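# Lay the post level across trestle bar and stand

## Task

Place the post so it lies level, bridging the trestle's bar and the top of the steel stand, with its full width sitting well on the stand's top and no part of it touching the table. The stand must remain at its original spot and orientation (not rotated), and no small loose item may be in contact with the post or lying on the stand's top; if either condition is broken the task fails. The post must stay put on its own, not be propped up by the robot. Finally release it and withdraw the gripper.

## Robot and tools

Robot: one arm ending in a two-finger parallel gripper. Cameras: cam_head_left, cam_head_right, cam_high, cam_low, cam_wrist, all 504x504, returned in that order.

Frames. The scene frame sits on the table surface straight beneath the arm's base; +z is up, and looking along +x, +y lies to the left. The base may be slightly tilted against the table. The gripper frame: fingers extend along its +x, and they close and open along its y. The reported end_effector_position is the point midway between the finger pads, roughly 3 to 4 cm short of the tips. Reported positions can be a little off, especially with the arm stretched out.

The row. Every motion command is a row of 7 numbers, each in [-1, 1]: dx, dy, dz, rx, ry, rz, opening. The first six are not a pose but an offset, expressed in the gripper's own axes, from the gripper pose printed in the most recent result that shows it (before any such result in the scene, and for a second or later call in the same reply, from wherever the gripper is when the action begins). Scale: 1.0 equals 0.6 m for dx, dy, dz and 180 degrees for the rotation; rx, ry, rz form one rotation vector. All zeros therefore means return to that reference pose, not stay still. The seventh number, opening, is absolute: +1 is fully open (0.088 m), about -0.80 is where empty fingers touch, and values down to -1 close no further. Full open to closed takes at least about 0.5 s.

execute_actions: argument actions, a list holding at most one item, plus optional pictures (boolean). An empty list just reports the state. An action is {"rows": [...], "steps": n}: 1 to 15 rows, n up to 15 control steps of 1/30 s (default 15); one row per step, the final row repeated if rows run out. Each row is measured from the same reference pose, not chained. A wait is {"steps": n} with n up to 300, counted from the previous result, so reply time uses some of it. A refused call moves nothing.

move: target is one 7-number row as above (offset from the last shown pose, opening absolute and sent at the start); speed in m/s from 0.002 to 0.5, default 0.25 (rotation capped at twice that in rad/s). It drives a straight path of 0.5 to 10 s; longer paths are cut off at 10 s before arrival. Rotation takes the shorter direction. The path ignores obstacles, the gripper trails it and can overshoot the speed, notably with the arm near full extension. Its result adds a "move:" line: done (settled near target) or e.g. off_target, moving, held, fault, along with distance to target and limits (paced: the sent pose was clipped; held: a safety check blocked some steps, after which motion can jump quickly).

wait: seconds from 0 to 10; nothing new is commanded. zoom_image: camera name and region [x0, y0, x1, y1] in pixels, at most 504 by 504, origin top-left; enlarges the latest image. show_instructions: shows the reference images, no arguments. finished_scene: scene number (1 or 2); ends and grades the scene, irreversible.

Control details. Each step, the command is limited to within 70 mm and 16 degrees of the measured pose; damped inverse kinematics then favours position over orientation. After an action ends the arm only continues to the last clipped pose, so a distant goal needs several calls; read the pose in each result. Joint friction may leave the gripper short or slightly tilted and can swallow tiny moves; correct tilts.

Result lines. State: end_effector_position (m), end_effector_quat_wxyz, linear and angular velocities, in the scene frame. Joint positions/velocities: waist, shoulder, elbow, wrist pitch, wrist yaw, wrist roll (rad), then finger gap (m). Ranges: waist -3.054 to 3.054, shoulder 0 to 3.142, elbow 0 to 2.356, wrist pitch and yaw -1.571 to 1.571, roll -3.142 to 3.142. grip_measured is the actual opening on the command scale; to hold something, command an opening well under it (lower squeezes harder, up to about 34 N per pad); readings may carry a constant error near 1 mm. "Hand target" is the pose the controller is heading for. "pose unreachable" and HELD flag steps where the clearance check altered or blocked the command (a mount under the base counts as arm). Joint torques are raw drive outputs with offsets and noise.

Hazards. If contact torque hits a joint's limit (waist 17.4, shoulder 21.6, elbow 21.5, wrist pitch 5.67, wrist yaw 5.65, wrist roll 5.3 N m, including carried weight) the arm halts 10 s and drops the rest of the call. Holding loads heats motors: a MOTOR HOT warning from 50 °C, a forced hold at 95 °C, and power loss if cooling fails. Fast approaches and targets set far past a contact push hard; fast closing can squeeze until fingers spring open. Occasional tugs on held parts or nudges to loose items occur. Avoid drops, slams, shoving the stand or rotating it, letting anything fall, and knocking items off the table.

Each tool is called as name([rows], argument=value, ...), one row to a line, values as JSON.

Reference images:

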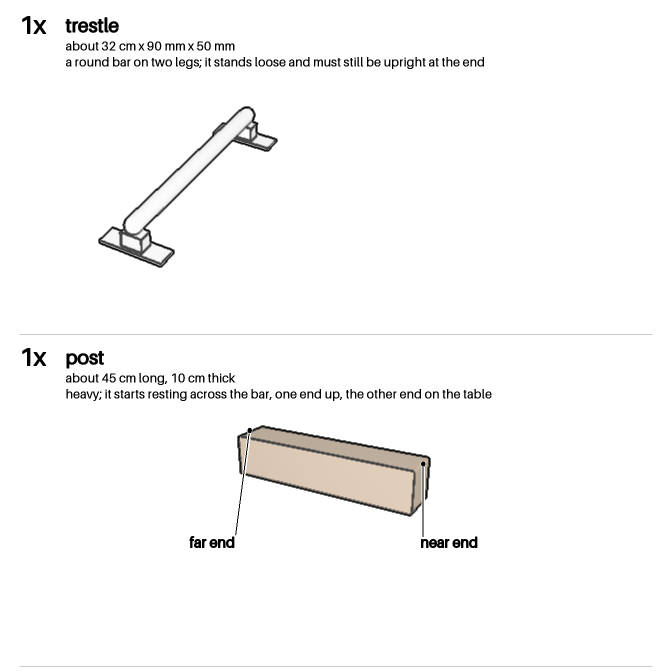

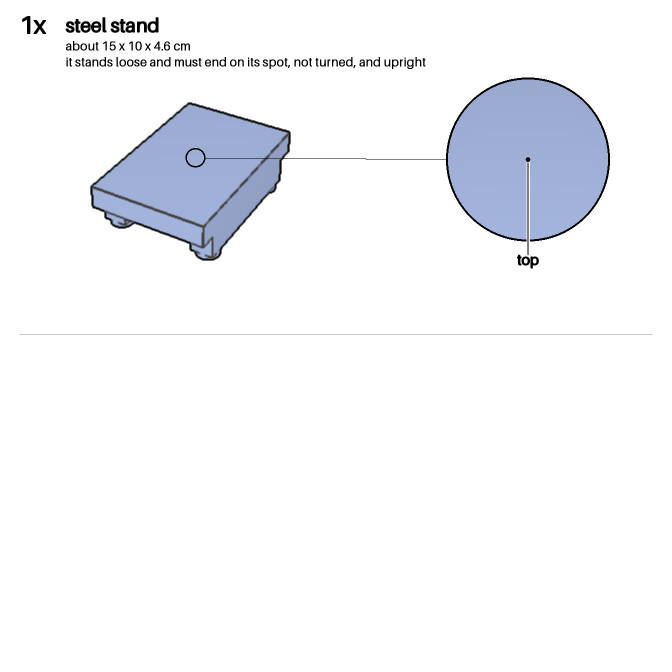

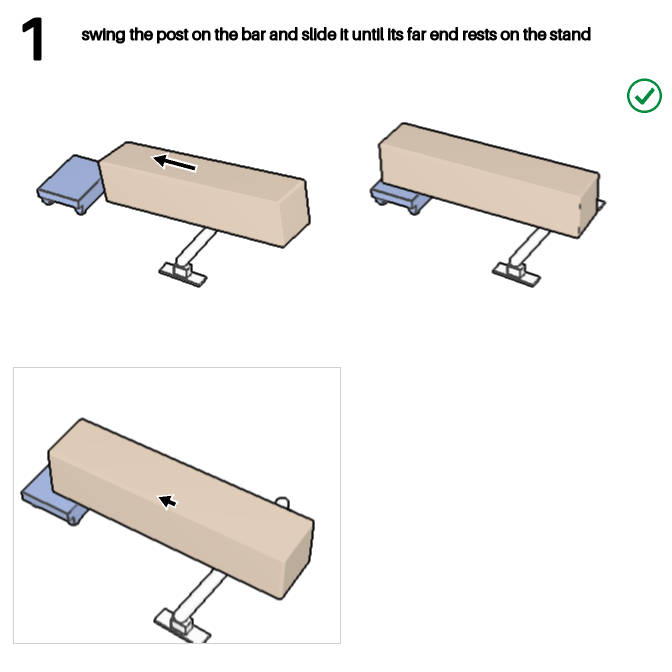

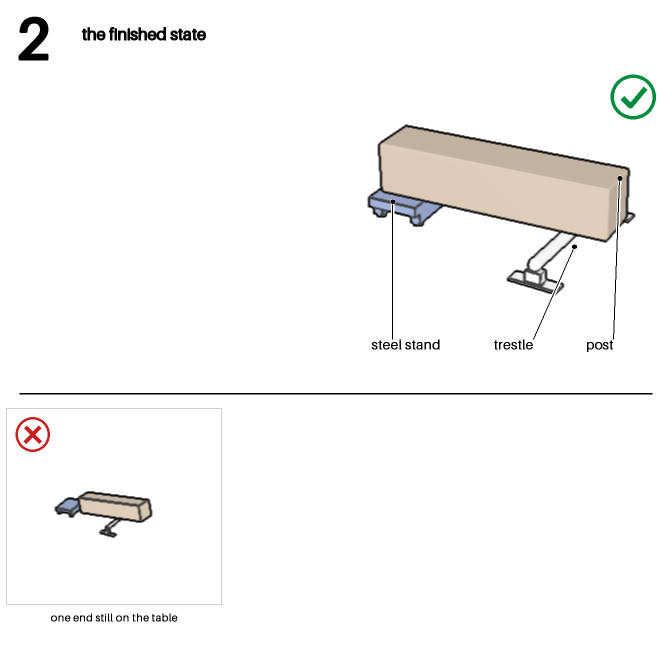

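## Session

execute_actions(actions=[])

Scene clock: 0.00 s of 4800.00 s.
end_effector_position=(+0.1595, +0.4793, +0.1821) grip_measured=+0.823 end_effector_quat_wxyz=(+0.424, +0.182, +0.714, +0.526) end_effector_velocity=(+0.004, +0.002, +0.001) end_effector_angular_velocity=(+0.026, -0.032, -0.002)
Joint positions: [ 0.909  1.807  1.304 -0.188 -0.811  0.598  0.079]
Joint velocities: [-0.002 -0.002 -0.002  0.022  0.007 -0.022 -0.   ]
Joint torques (N m, as the arm reports them, + toward a larger angle): no reading
Motor temperatures (°C, as the motors report them): [17 16 18 16 15 15]
Heat: hottest elbow 18 °C (+0.0 °C/min).
Hand target: +0.160, +0.479, +0.182; +0.424, +0.182, +0.714, +0.526

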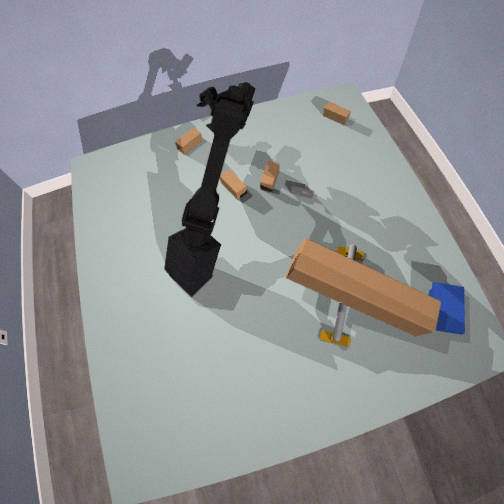

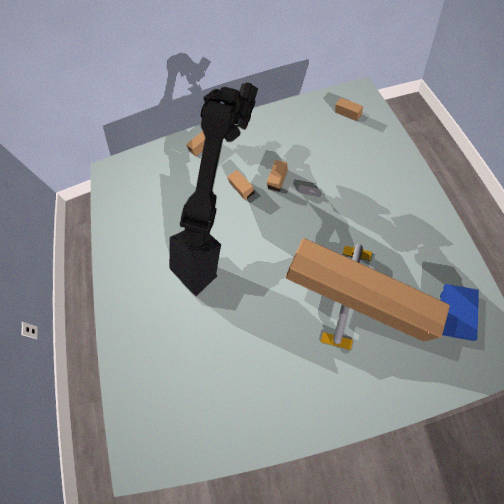

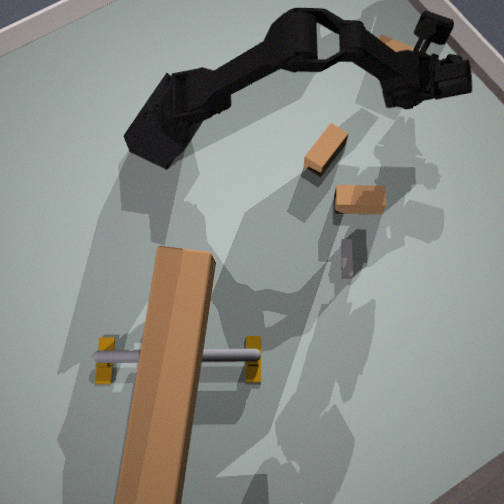

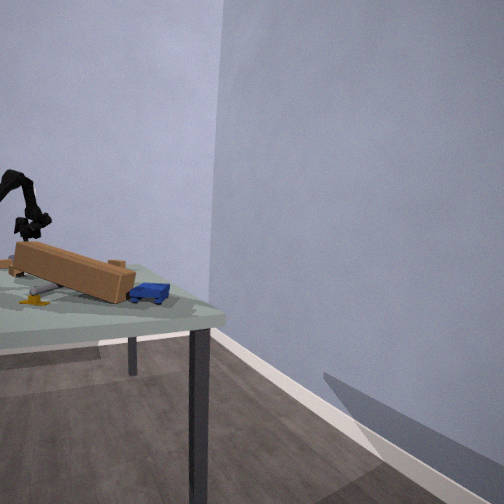

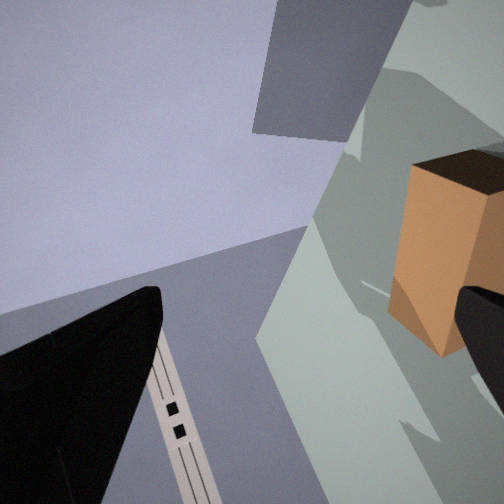

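move(target=[-0.813,-0.162,-0.497,0.506,-0.739,0.013,0.3], speed=0.2)

Scene clock: 20.60 s of 4800.00 s.
end_effector_position=(+0.1927, -0.0533, +0.3328) grip_measured=+0.300 end_effector_quat_wxyz=(+0.620, +0.708, -0.064, -0.333) end_effector_velocity=(-0.004, -0.003, -0.004) end_effector_angular_velocity=(-0.023, +0.031, -0.007)
Joint positions: [ 0.828 -0.003  0.603 -1.578  1.383  2.97   0.054]
Joint velocities: [-0.022 -0.002 -0.007 -0.022 -0.022 -0.007 -0.   ]
Joint torques (N m, as the arm reports them, + toward a larger angle): [-1.28  0.68  3.51  0.57  0.76  0.09]
Motor temperatures (°C, as the motors report them): [17 21 20 17 16 15]
Heat: hottest shoulder 21 °C (+8.7 °C/min).
Hand target: +0.192, -0.054, +0.332; +0.621, +0.706, -0.069, -0.333
Off the commanded pose: 0.040 m, 22 deg; orientation clipped at the last step of the last action.
joint sent to its limit — the command would take joint 2 (shoulder) past its lower limit and joint 4 (wrist pitch) past its lower limit, so those joints were sent only as far as their limits.
After step 90, 10.13 s passed at rest.
move: off_target; limits=paced

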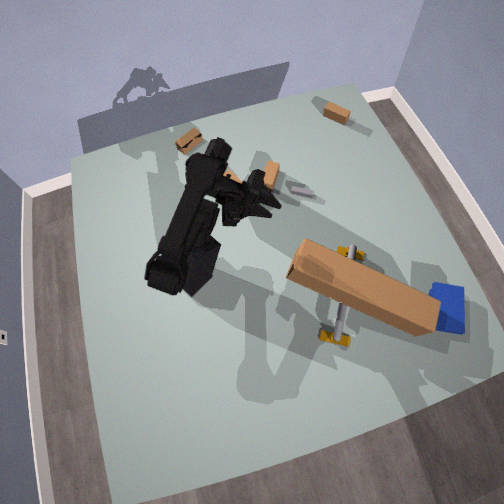

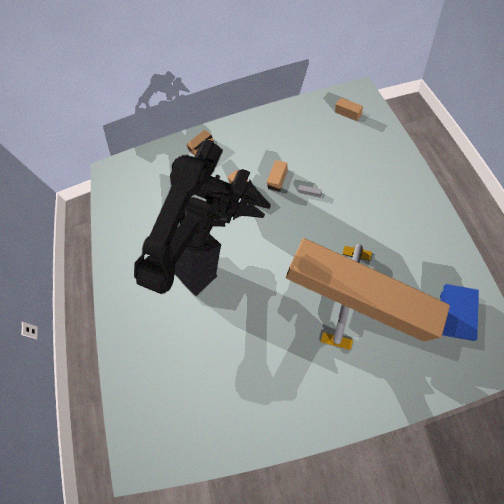

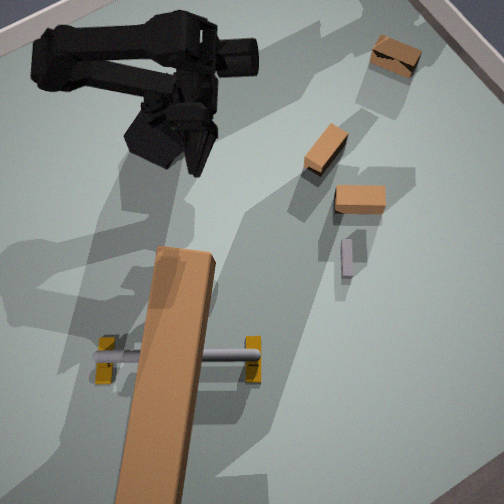

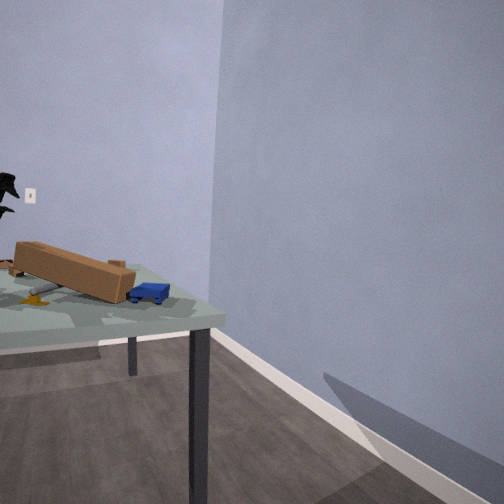

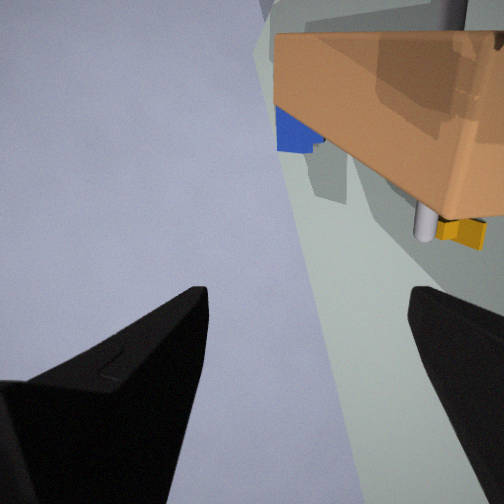

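move(target=[0.33,0.14,0.08,0,0,-0.1,0.3], speed=0.1)

Scene clock: 29.87 s of 4800.00 s.
end_effector_position=(+0.4012, -0.2302, +0.3863) grip_measured=+0.300 end_effector_quat_wxyz=(+0.492, +0.817, +0.280, -0.107) end_effector_velocity=(-0.000, -0.002, -0.004) end_effector_angular_velocity=(-0.027, -0.016, +0.025)
Joint positions: [ 1.802 -0.003  2.214 -1.578  1.559  1.563  0.054]
Joint velocities: [ 0.002 -0.002  0.017 -0.022 -0.007 -0.037 -0.   ]
Joint torques (N m, as the arm reports them, + toward a larger angle): [-5.08  9.16 -1.89  0.74 -0.1  -0.15]
Motor temperatures (°C, as the motors report them): [17 20 20 17 16 15]
Heat: hottest shoulder 20 °C (+4.0 °C/min).
Hand target: +0.402, -0.233, +0.383; +0.491, +0.818, +0.280, -0.109
Off the commanded pose: 0.080 m, 48 deg; position and orientation clipped at the last step of the last action.
joint sent to its limit — the command would take joint 2 (shoulder) past its lower limit, joint 4 (wrist pitch) past its lower limit and joint 5 (wrist yaw) past its upper limit, so those joints were sent only as far as their limits.
move: off_target; limits=paced

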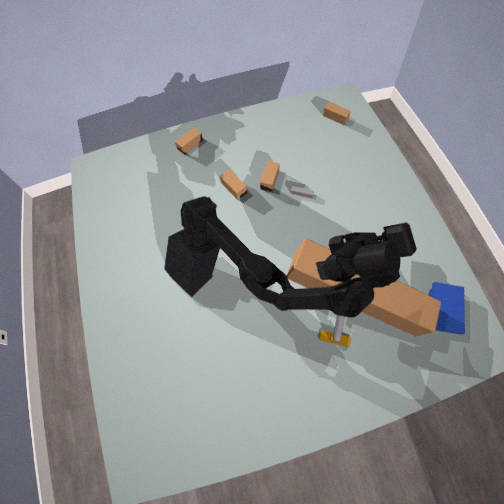

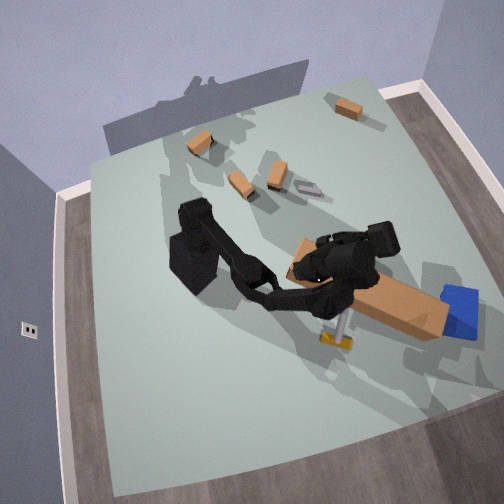

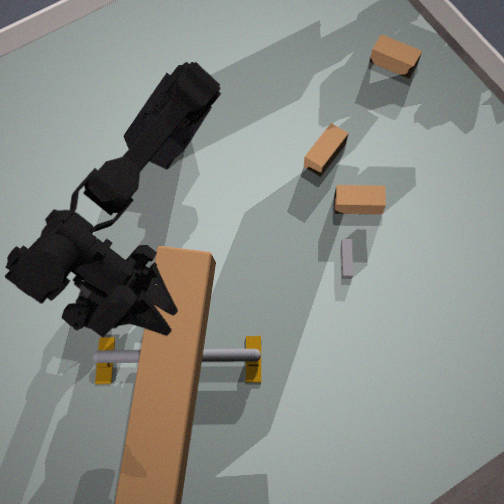

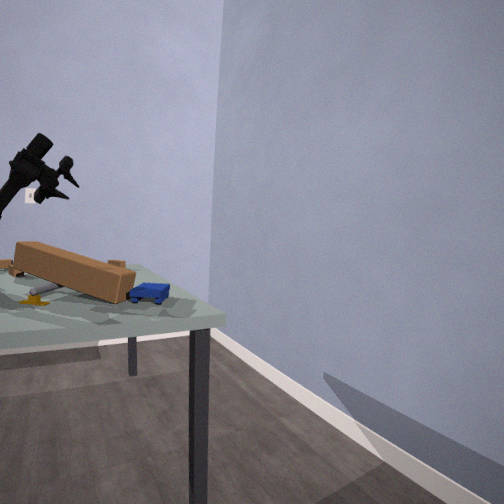

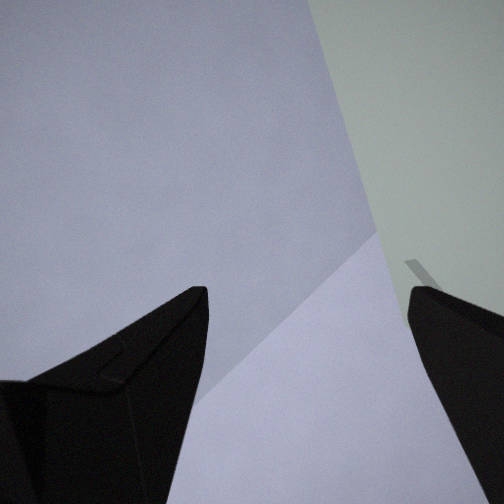

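move(target=[0.112,-0.45,-0.885,-0.126,0.208,-0.138,0.3], speed=0.15)

Scene clock: 40.57 s of 4800.00 s.
end_effector_position=(+0.2763, +0.2400, +0.4275) grip_measured=+0.300 end_effector_quat_wxyz=(+0.327, +0.572, +0.713, +0.240) end_effector_velocity=(-0.001, +0.000, +0.004) end_effector_angular_velocity=(+0.005, -0.032, +0.011)
Joint positions: [ 3.043  0.212  1.461 -1.455  1.558  2.089  0.054]
Joint velocities: [-0.002  0.012  0.007  0.007 -0.007 -0.037 -0.   ]
Joint torques (N m, as the arm reports them, + toward a larger angle): [-0.44  9.77 -0.45  1.14  0.06 -0.15]
Motor temperatures (°C, as the motors report them): [18 23 20 17 16 15]
Heat: hottest shoulder 23 °C (+7.4 °C/min).
Hand target: +0.275, +0.241, +0.431; +0.331, +0.571, +0.710, +0.246
Off the commanded pose: 0.113 m, 28 deg; position and orientation clipped at the last step of the last action.
joint sent to its limit — the command would take joint 5 (wrist yaw) past its upper limit, so that joint was sent only as far as its limit.
After step 90, 3.40 s passed at rest.
move: off_target; limits=paced

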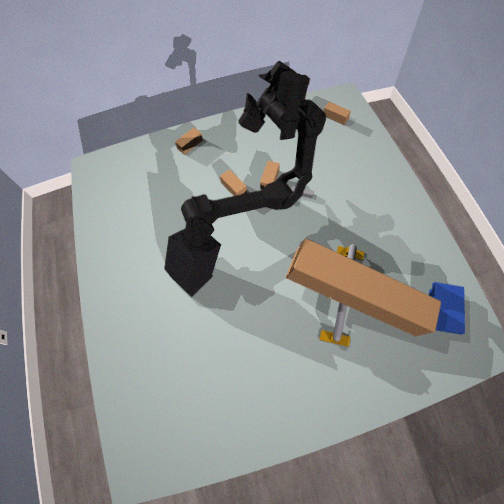

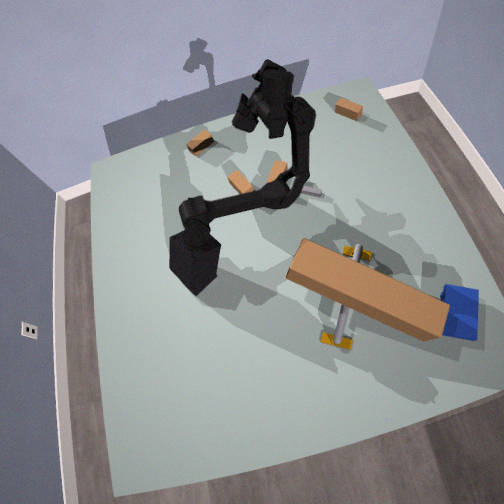

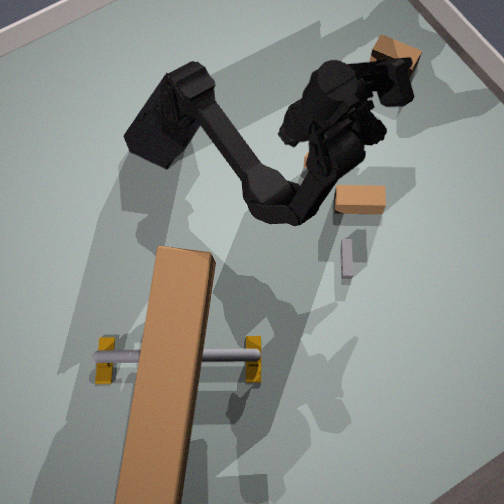

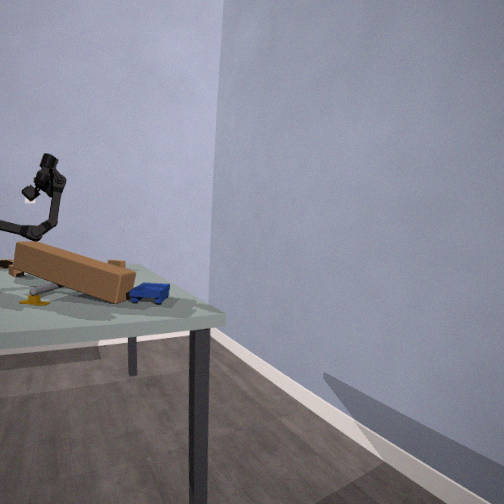

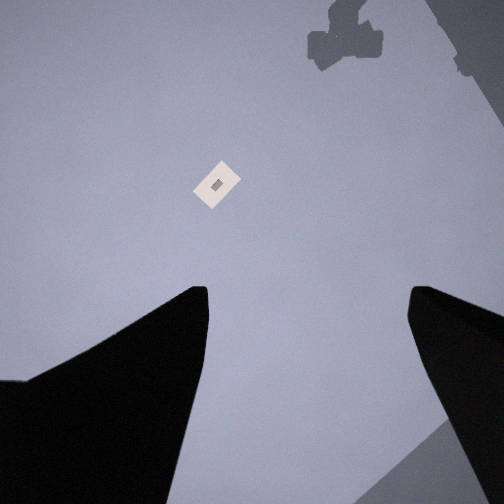

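move(target=[0.23,-0.635,-0.74,-0.067,0.25,-0.235,0.3], speed=0.15)

Scene clock: 49.97 s of 4800.00 s.
end_effector_position=(-0.3166, +0.3057, +0.4311) grip_measured=+0.300 end_effector_quat_wxyz=(+0.155, +0.121, +0.907, +0.373) end_effector_velocity=(-0.002, -0.002, -0.006) end_effector_angular_velocity=(-0.020, -0.016, +0.014)
Joint positions: [ 2.386  1.694  1.099  0.111 -0.084  1.879  0.054]
Joint velocities: [-0.002  0.007  0.002 -0.022 -0.007  0.007  0.   ]
Joint torques (N m, as the arm reports them, + toward a larger angle): [ 4.32 -5.14  6.82  1.69 -0.4  -0.16]
Motor temperatures (°C, as the motors report them): [18 24 20 17 16 15]
Heat: hottest shoulder 24 °C (+7.2 °C/min).
Hand target: -0.320, +0.305, +0.433; +0.151, +0.118, +0.906, +0.376
Off the commanded pose: 0.009 m, 1 deg.
After step 90, 1.83 s passed at rest.
move: off_target; limits=paced

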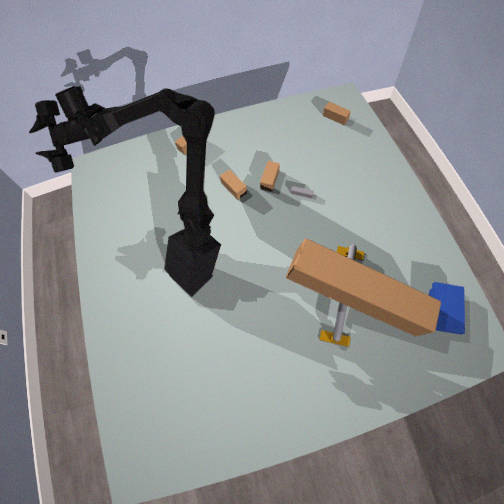

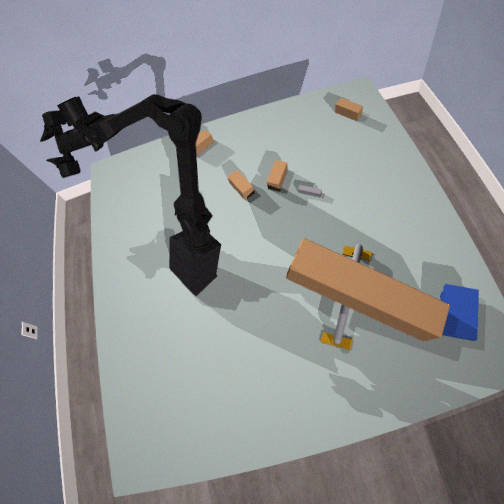

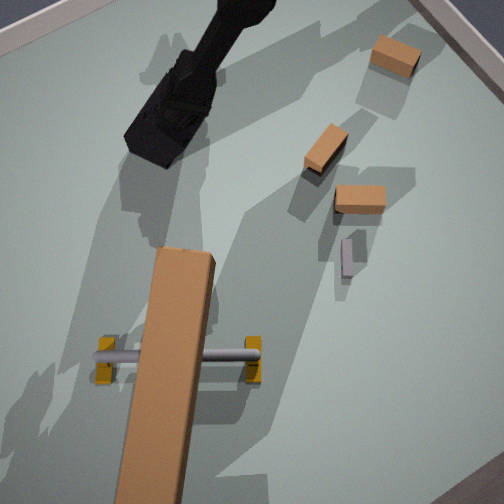

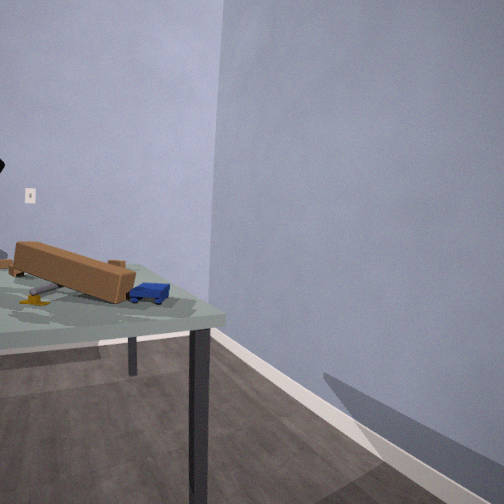

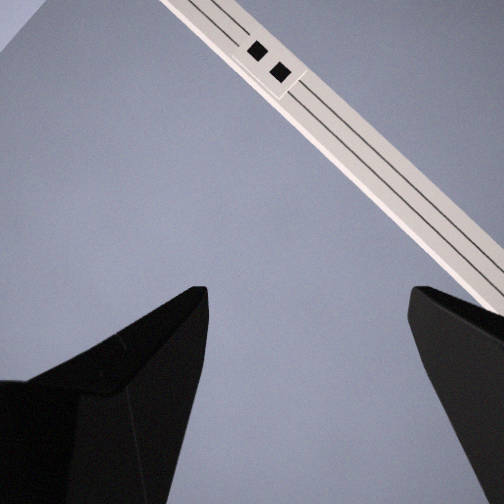

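move(target=[-0.437,0.128,0.67,0.151,-0.278,0.103,0.3])

move(target=[-0.437,0.128,0.67,0.151,-0.278,0.103,0.3])

move(target=[-0.437,0.128,0.67,0.151,-0.278,0.103,0.3])

Scene clock: 62.27 s of 4800.00 s.
end_effector_position=(+0.0808, +0.5211, +0.2671) grip_measured=+0.300 end_effector_quat_wxyz=(+0.426, +0.433, +0.789, +0.095) end_effector_velocity=(+0.001, -0.001, -0.003) end_effector_angular_velocity=(-0.017, -0.009, +0.004)
Joint positions: [ 1.351  1.633  1.28  -0.123 -0.08   1.87   0.054]
Joint velocities: [-0.002  0.002  0.007 -0.022  0.007 -0.007 -0.   ]
Joint torques (N m, as the arm reports them, + toward a larger angle): [ 3.38 -7.31  6.21  1.41 -0.02  0.09]
Motor temperatures (°C, as the motors report them): [19 23 22 18 16 15]
Heat: hottest shoulder 23 °C (+4.0 °C/min).
Hand target: +0.083, +0.524, +0.265; +0.428, +0.435, +0.787, +0.091
Off the commanded pose: 0.007 m, 1 deg.
After step 90, 6.67 s passed at rest.
move: done

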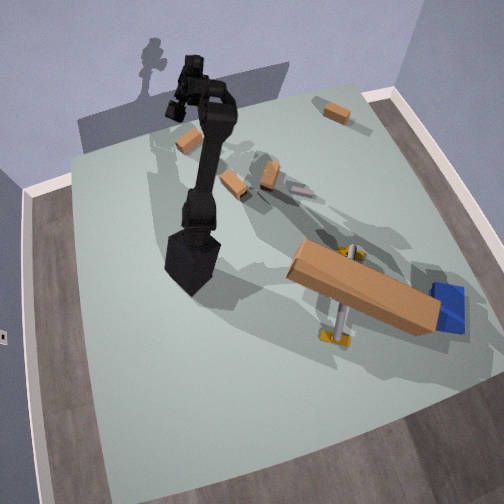

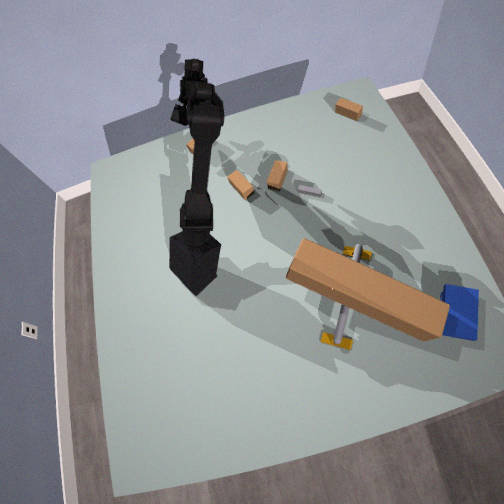

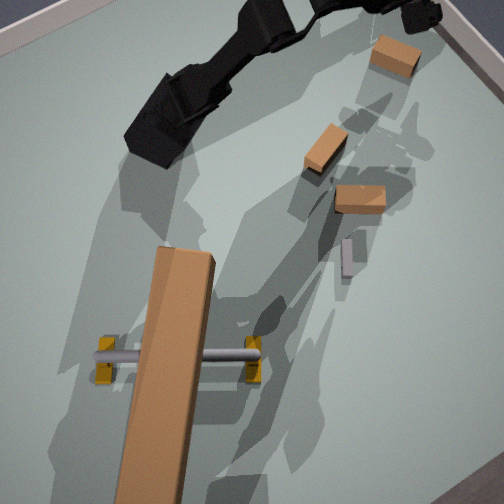

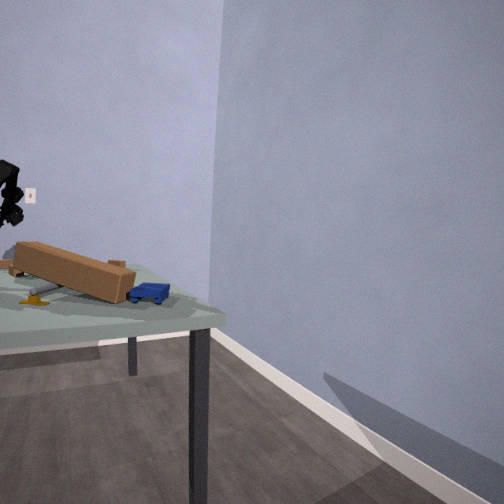

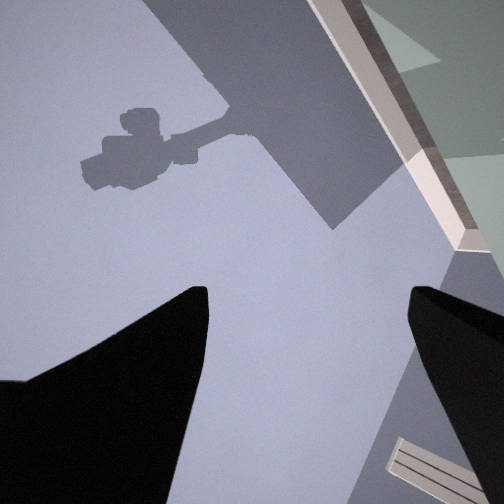

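Scene clock: 64.93 s of 4800.00 s.
end_effector_position=(+0.4920, +0.2789, +0.2166) grip_measured=+0.300 end_effector_quat_wxyz=(+0.586, +0.631, +0.464, -0.207) end_effector_velocity=(+0.002, -0.002, +0.003) end_effector_angular_velocity=(-0.000, -0.003, +0.004)
Joint positions: [ 0.313  1.626  1.52  -0.355 -0.084  1.871  0.054]
Joint velocities: [-0.007 -0.002  0.007 -0.007 -0.007 -0.007 -0.   ]
Joint torques (N m, as the arm reports them, + toward a larger angle): [-0.43 -9.03  6.57  1.31  0.23  0.1 ]
Motor temperatures (°C, as the motors report them): [18 23 22 18 16 15]
Heat: hottest shoulder 23 °C (+4.0 °C/min).
Hand target: +0.496, +0.278, +0.214; +0.586, +0.632, +0.461, -0.211
Off the commanded pose: 0.008 m, 1 deg.
move: done

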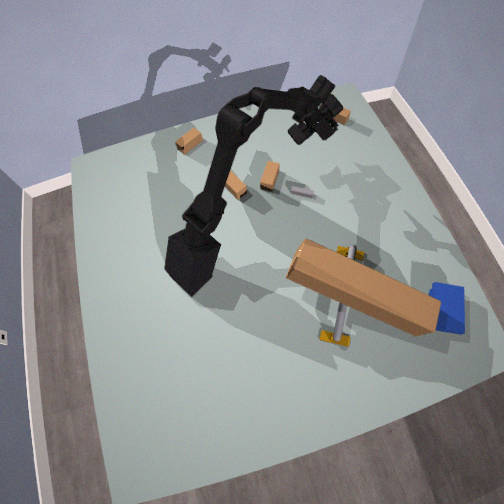

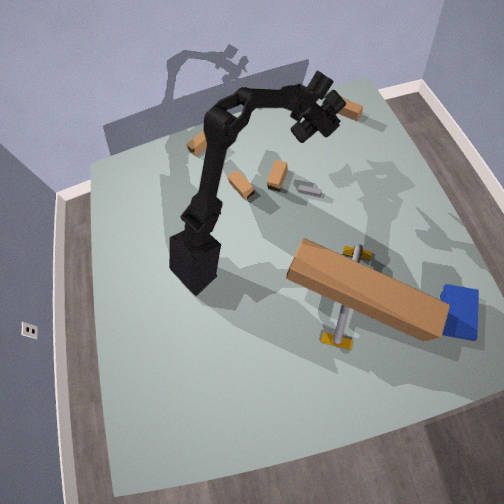

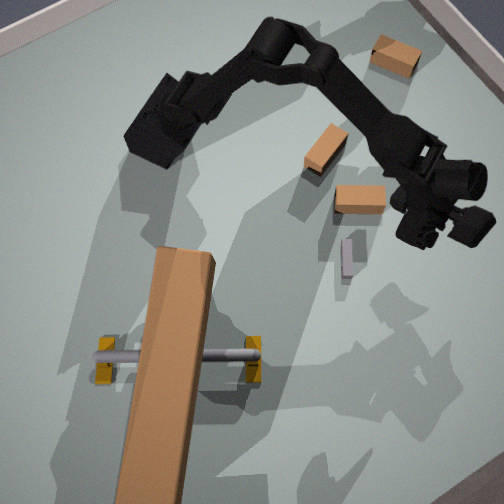

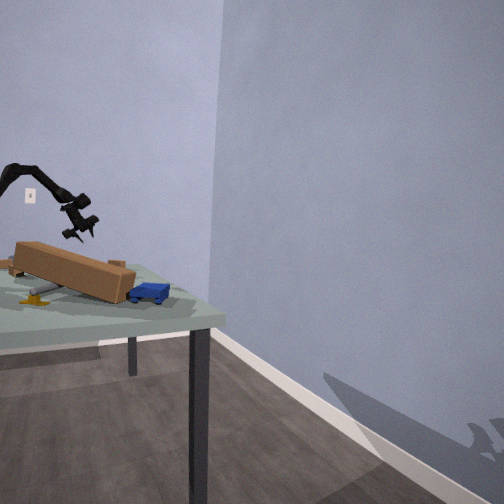

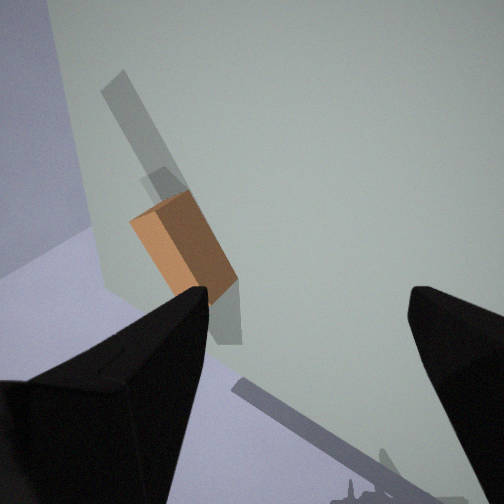

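Scene clock: 67.67 s of 4800.00 s.
end_effector_position=(+0.5378, -0.1702, +0.3781) grip_measured=+0.300 end_effector_quat_wxyz=(+0.592, +0.665, +0.019, -0.455) end_effector_velocity=(-0.001, -0.003, -0.001) end_effector_angular_velocity=(+0.001, +0.008, +0.000)
Joint positions: [-0.728  1.686  1.83  -0.601 -0.097  1.879  0.054]
Joint velocities: [-0.007  0.007  0.007 -0.007 -0.007 -0.007 -0.   ]
Joint torques (N m, as the arm reports them, + toward a larger angle): [-4.18 -7.78  6.6   1.44  0.44  0.09]
Motor temperatures (°C, as the motors report them): [18 24 23 19 16 15]
Heat: hottest shoulder 24 °C (+5.0 °C/min).
Hand target: +0.539, -0.175, +0.378; +0.590, +0.665, +0.014, -0.458
Off the commanded pose: 0.008 m, 1 deg.
move: done

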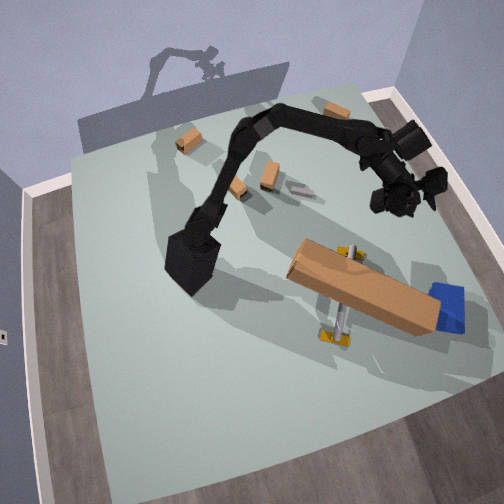

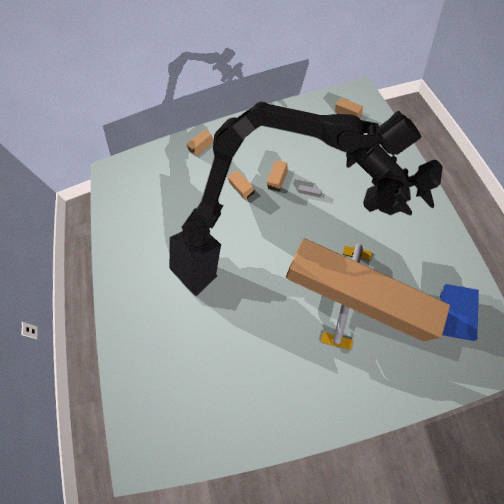

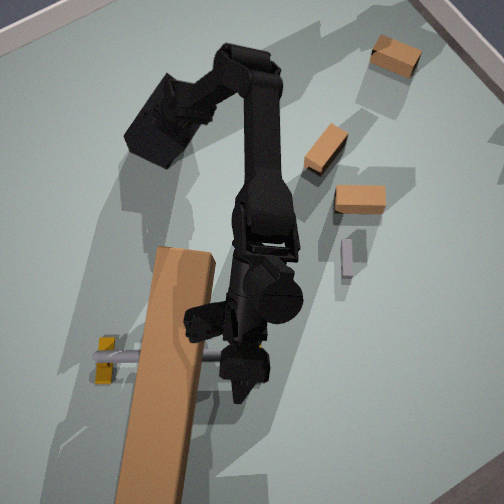

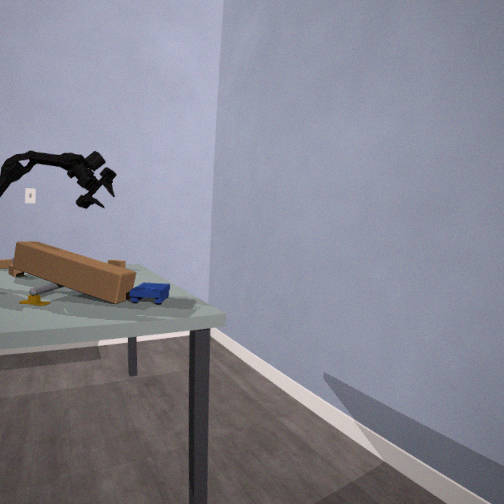

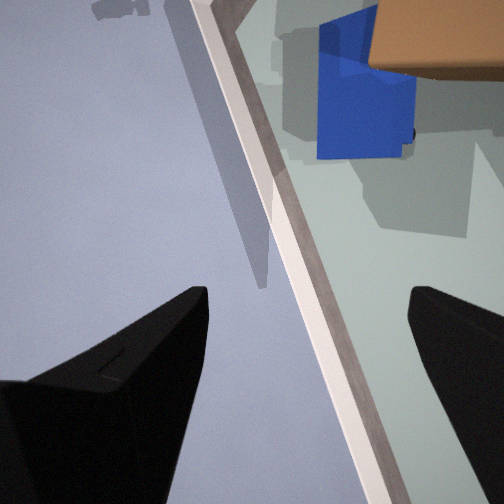

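move(target=[-0.203,-0.407,0.198,0.048,0,-0.09,0.3], speed=0.15)

Scene clock: 73.60 s of 4800.00 s.
end_effector_position=(+0.2641, -0.1296, +0.2801) grip_measured=+0.300 end_effector_quat_wxyz=(+0.472, +0.699, +0.076, -0.532) end_effector_velocity=(-0.005, +0.004, -0.004) end_effector_angular_velocity=(+0.022, +0.008, +0.023)
Joint positions: [-1.131  0.928  0.722 -0.611 -0.488  1.697  0.054]
Joint velocities: [-0.017 -0.007 -0.012 -0.022 -0.037 -0.037 -0.   ]
Joint torques (N m, as the arm reports them, + toward a larger angle): [-1.84 -3.36  4.08  1.26 -0.06 -0.14]
Motor temperatures (°C, as the motors report them): [19 24 23 19 16 15]
Heat: hottest shoulder 24 °C (+3.0 °C/min).
Hand target: +0.261, -0.128, +0.278; +0.470, +0.700, +0.078, -0.532
Off the commanded pose: 0.005 m, 0 deg.
After step 90, 0.47 s passed at rest.
move: done

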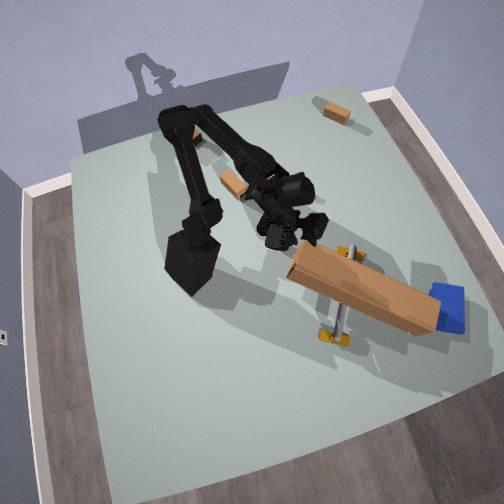

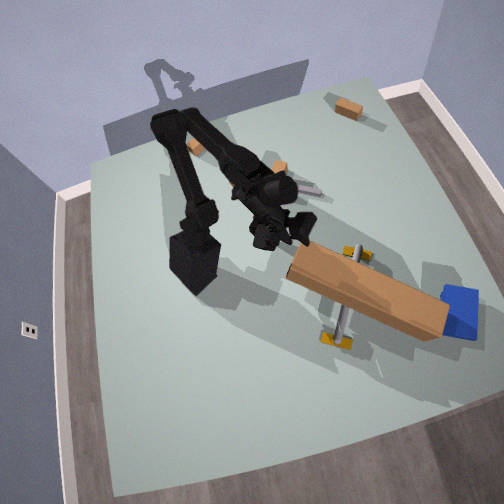

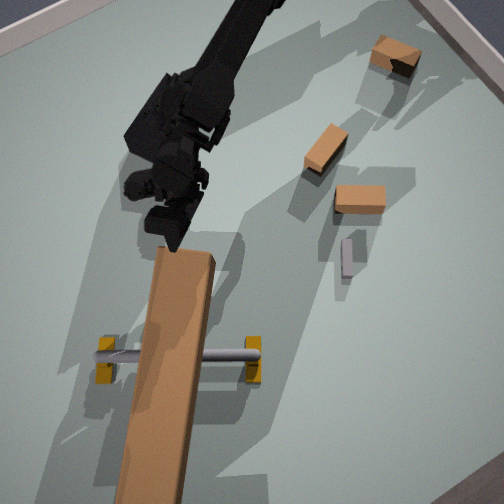

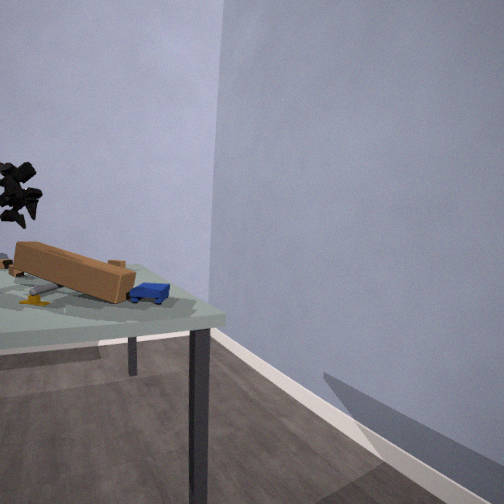

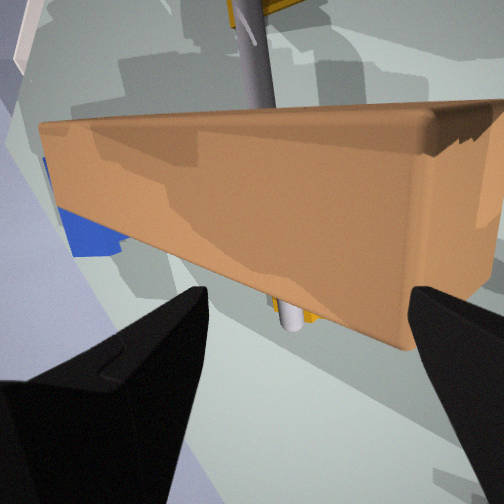

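move(target=[0.08,-0.09,0,-0.027,0.019,0,0.3], speed=0.08)

Scene clock: 77.83 s of 4800.00 s.
end_effector_position=(+0.2544, -0.1201, +0.2139) grip_measured=+0.300 end_effector_quat_wxyz=(+0.503, +0.694, +0.112, -0.503) end_effector_velocity=(-0.002, +0.003, -0.005) end_effector_angular_velocity=(+0.010, +0.006, +0.013)
Joint positions: [-1.001  0.909  0.44  -0.282 -0.458  1.719  0.054]
Joint velocities: [ 0.007 -0.002 -0.017  0.007 -0.007 -0.007 -0.   ]
Joint torques (N m, as the arm reports them, + toward a larger angle): [-0.99 -2.23  3.87  1.51  0.33  0.09]
Motor temperatures (°C, as the motors report them): [19 23 23 19 16 15]
Heat: hottest shoulder 23 °C (+2.0 °C/min).
Hand target: +0.252, -0.120, +0.210; +0.499, +0.694, +0.113, -0.508
Off the commanded pose: 0.005 m, 1 deg.
move: done

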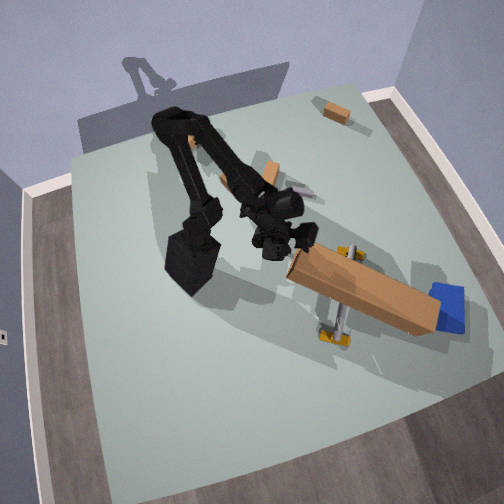

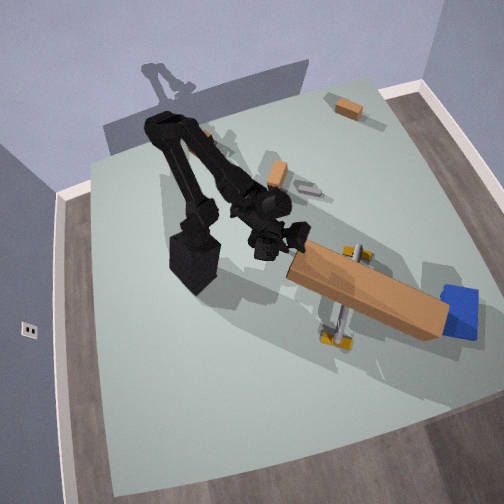

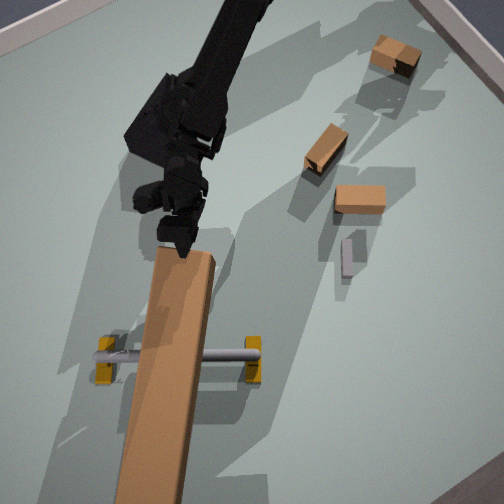

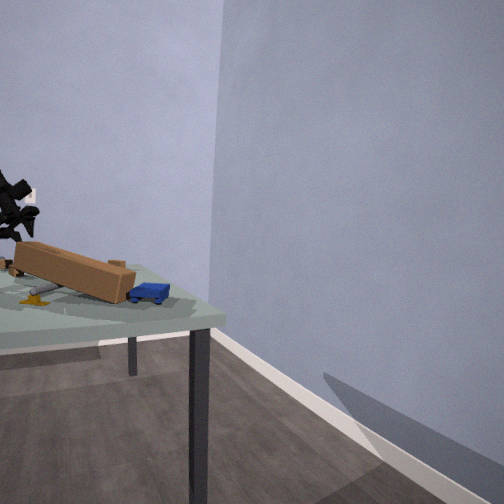

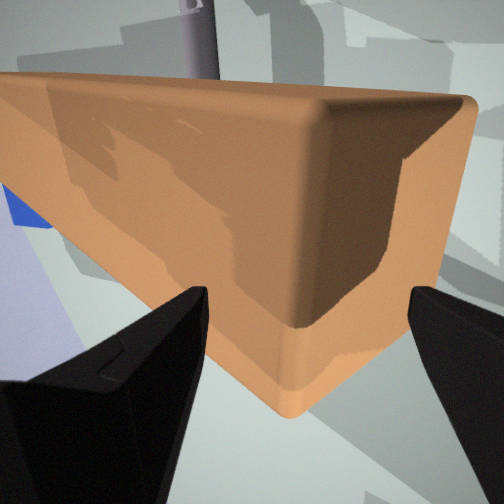

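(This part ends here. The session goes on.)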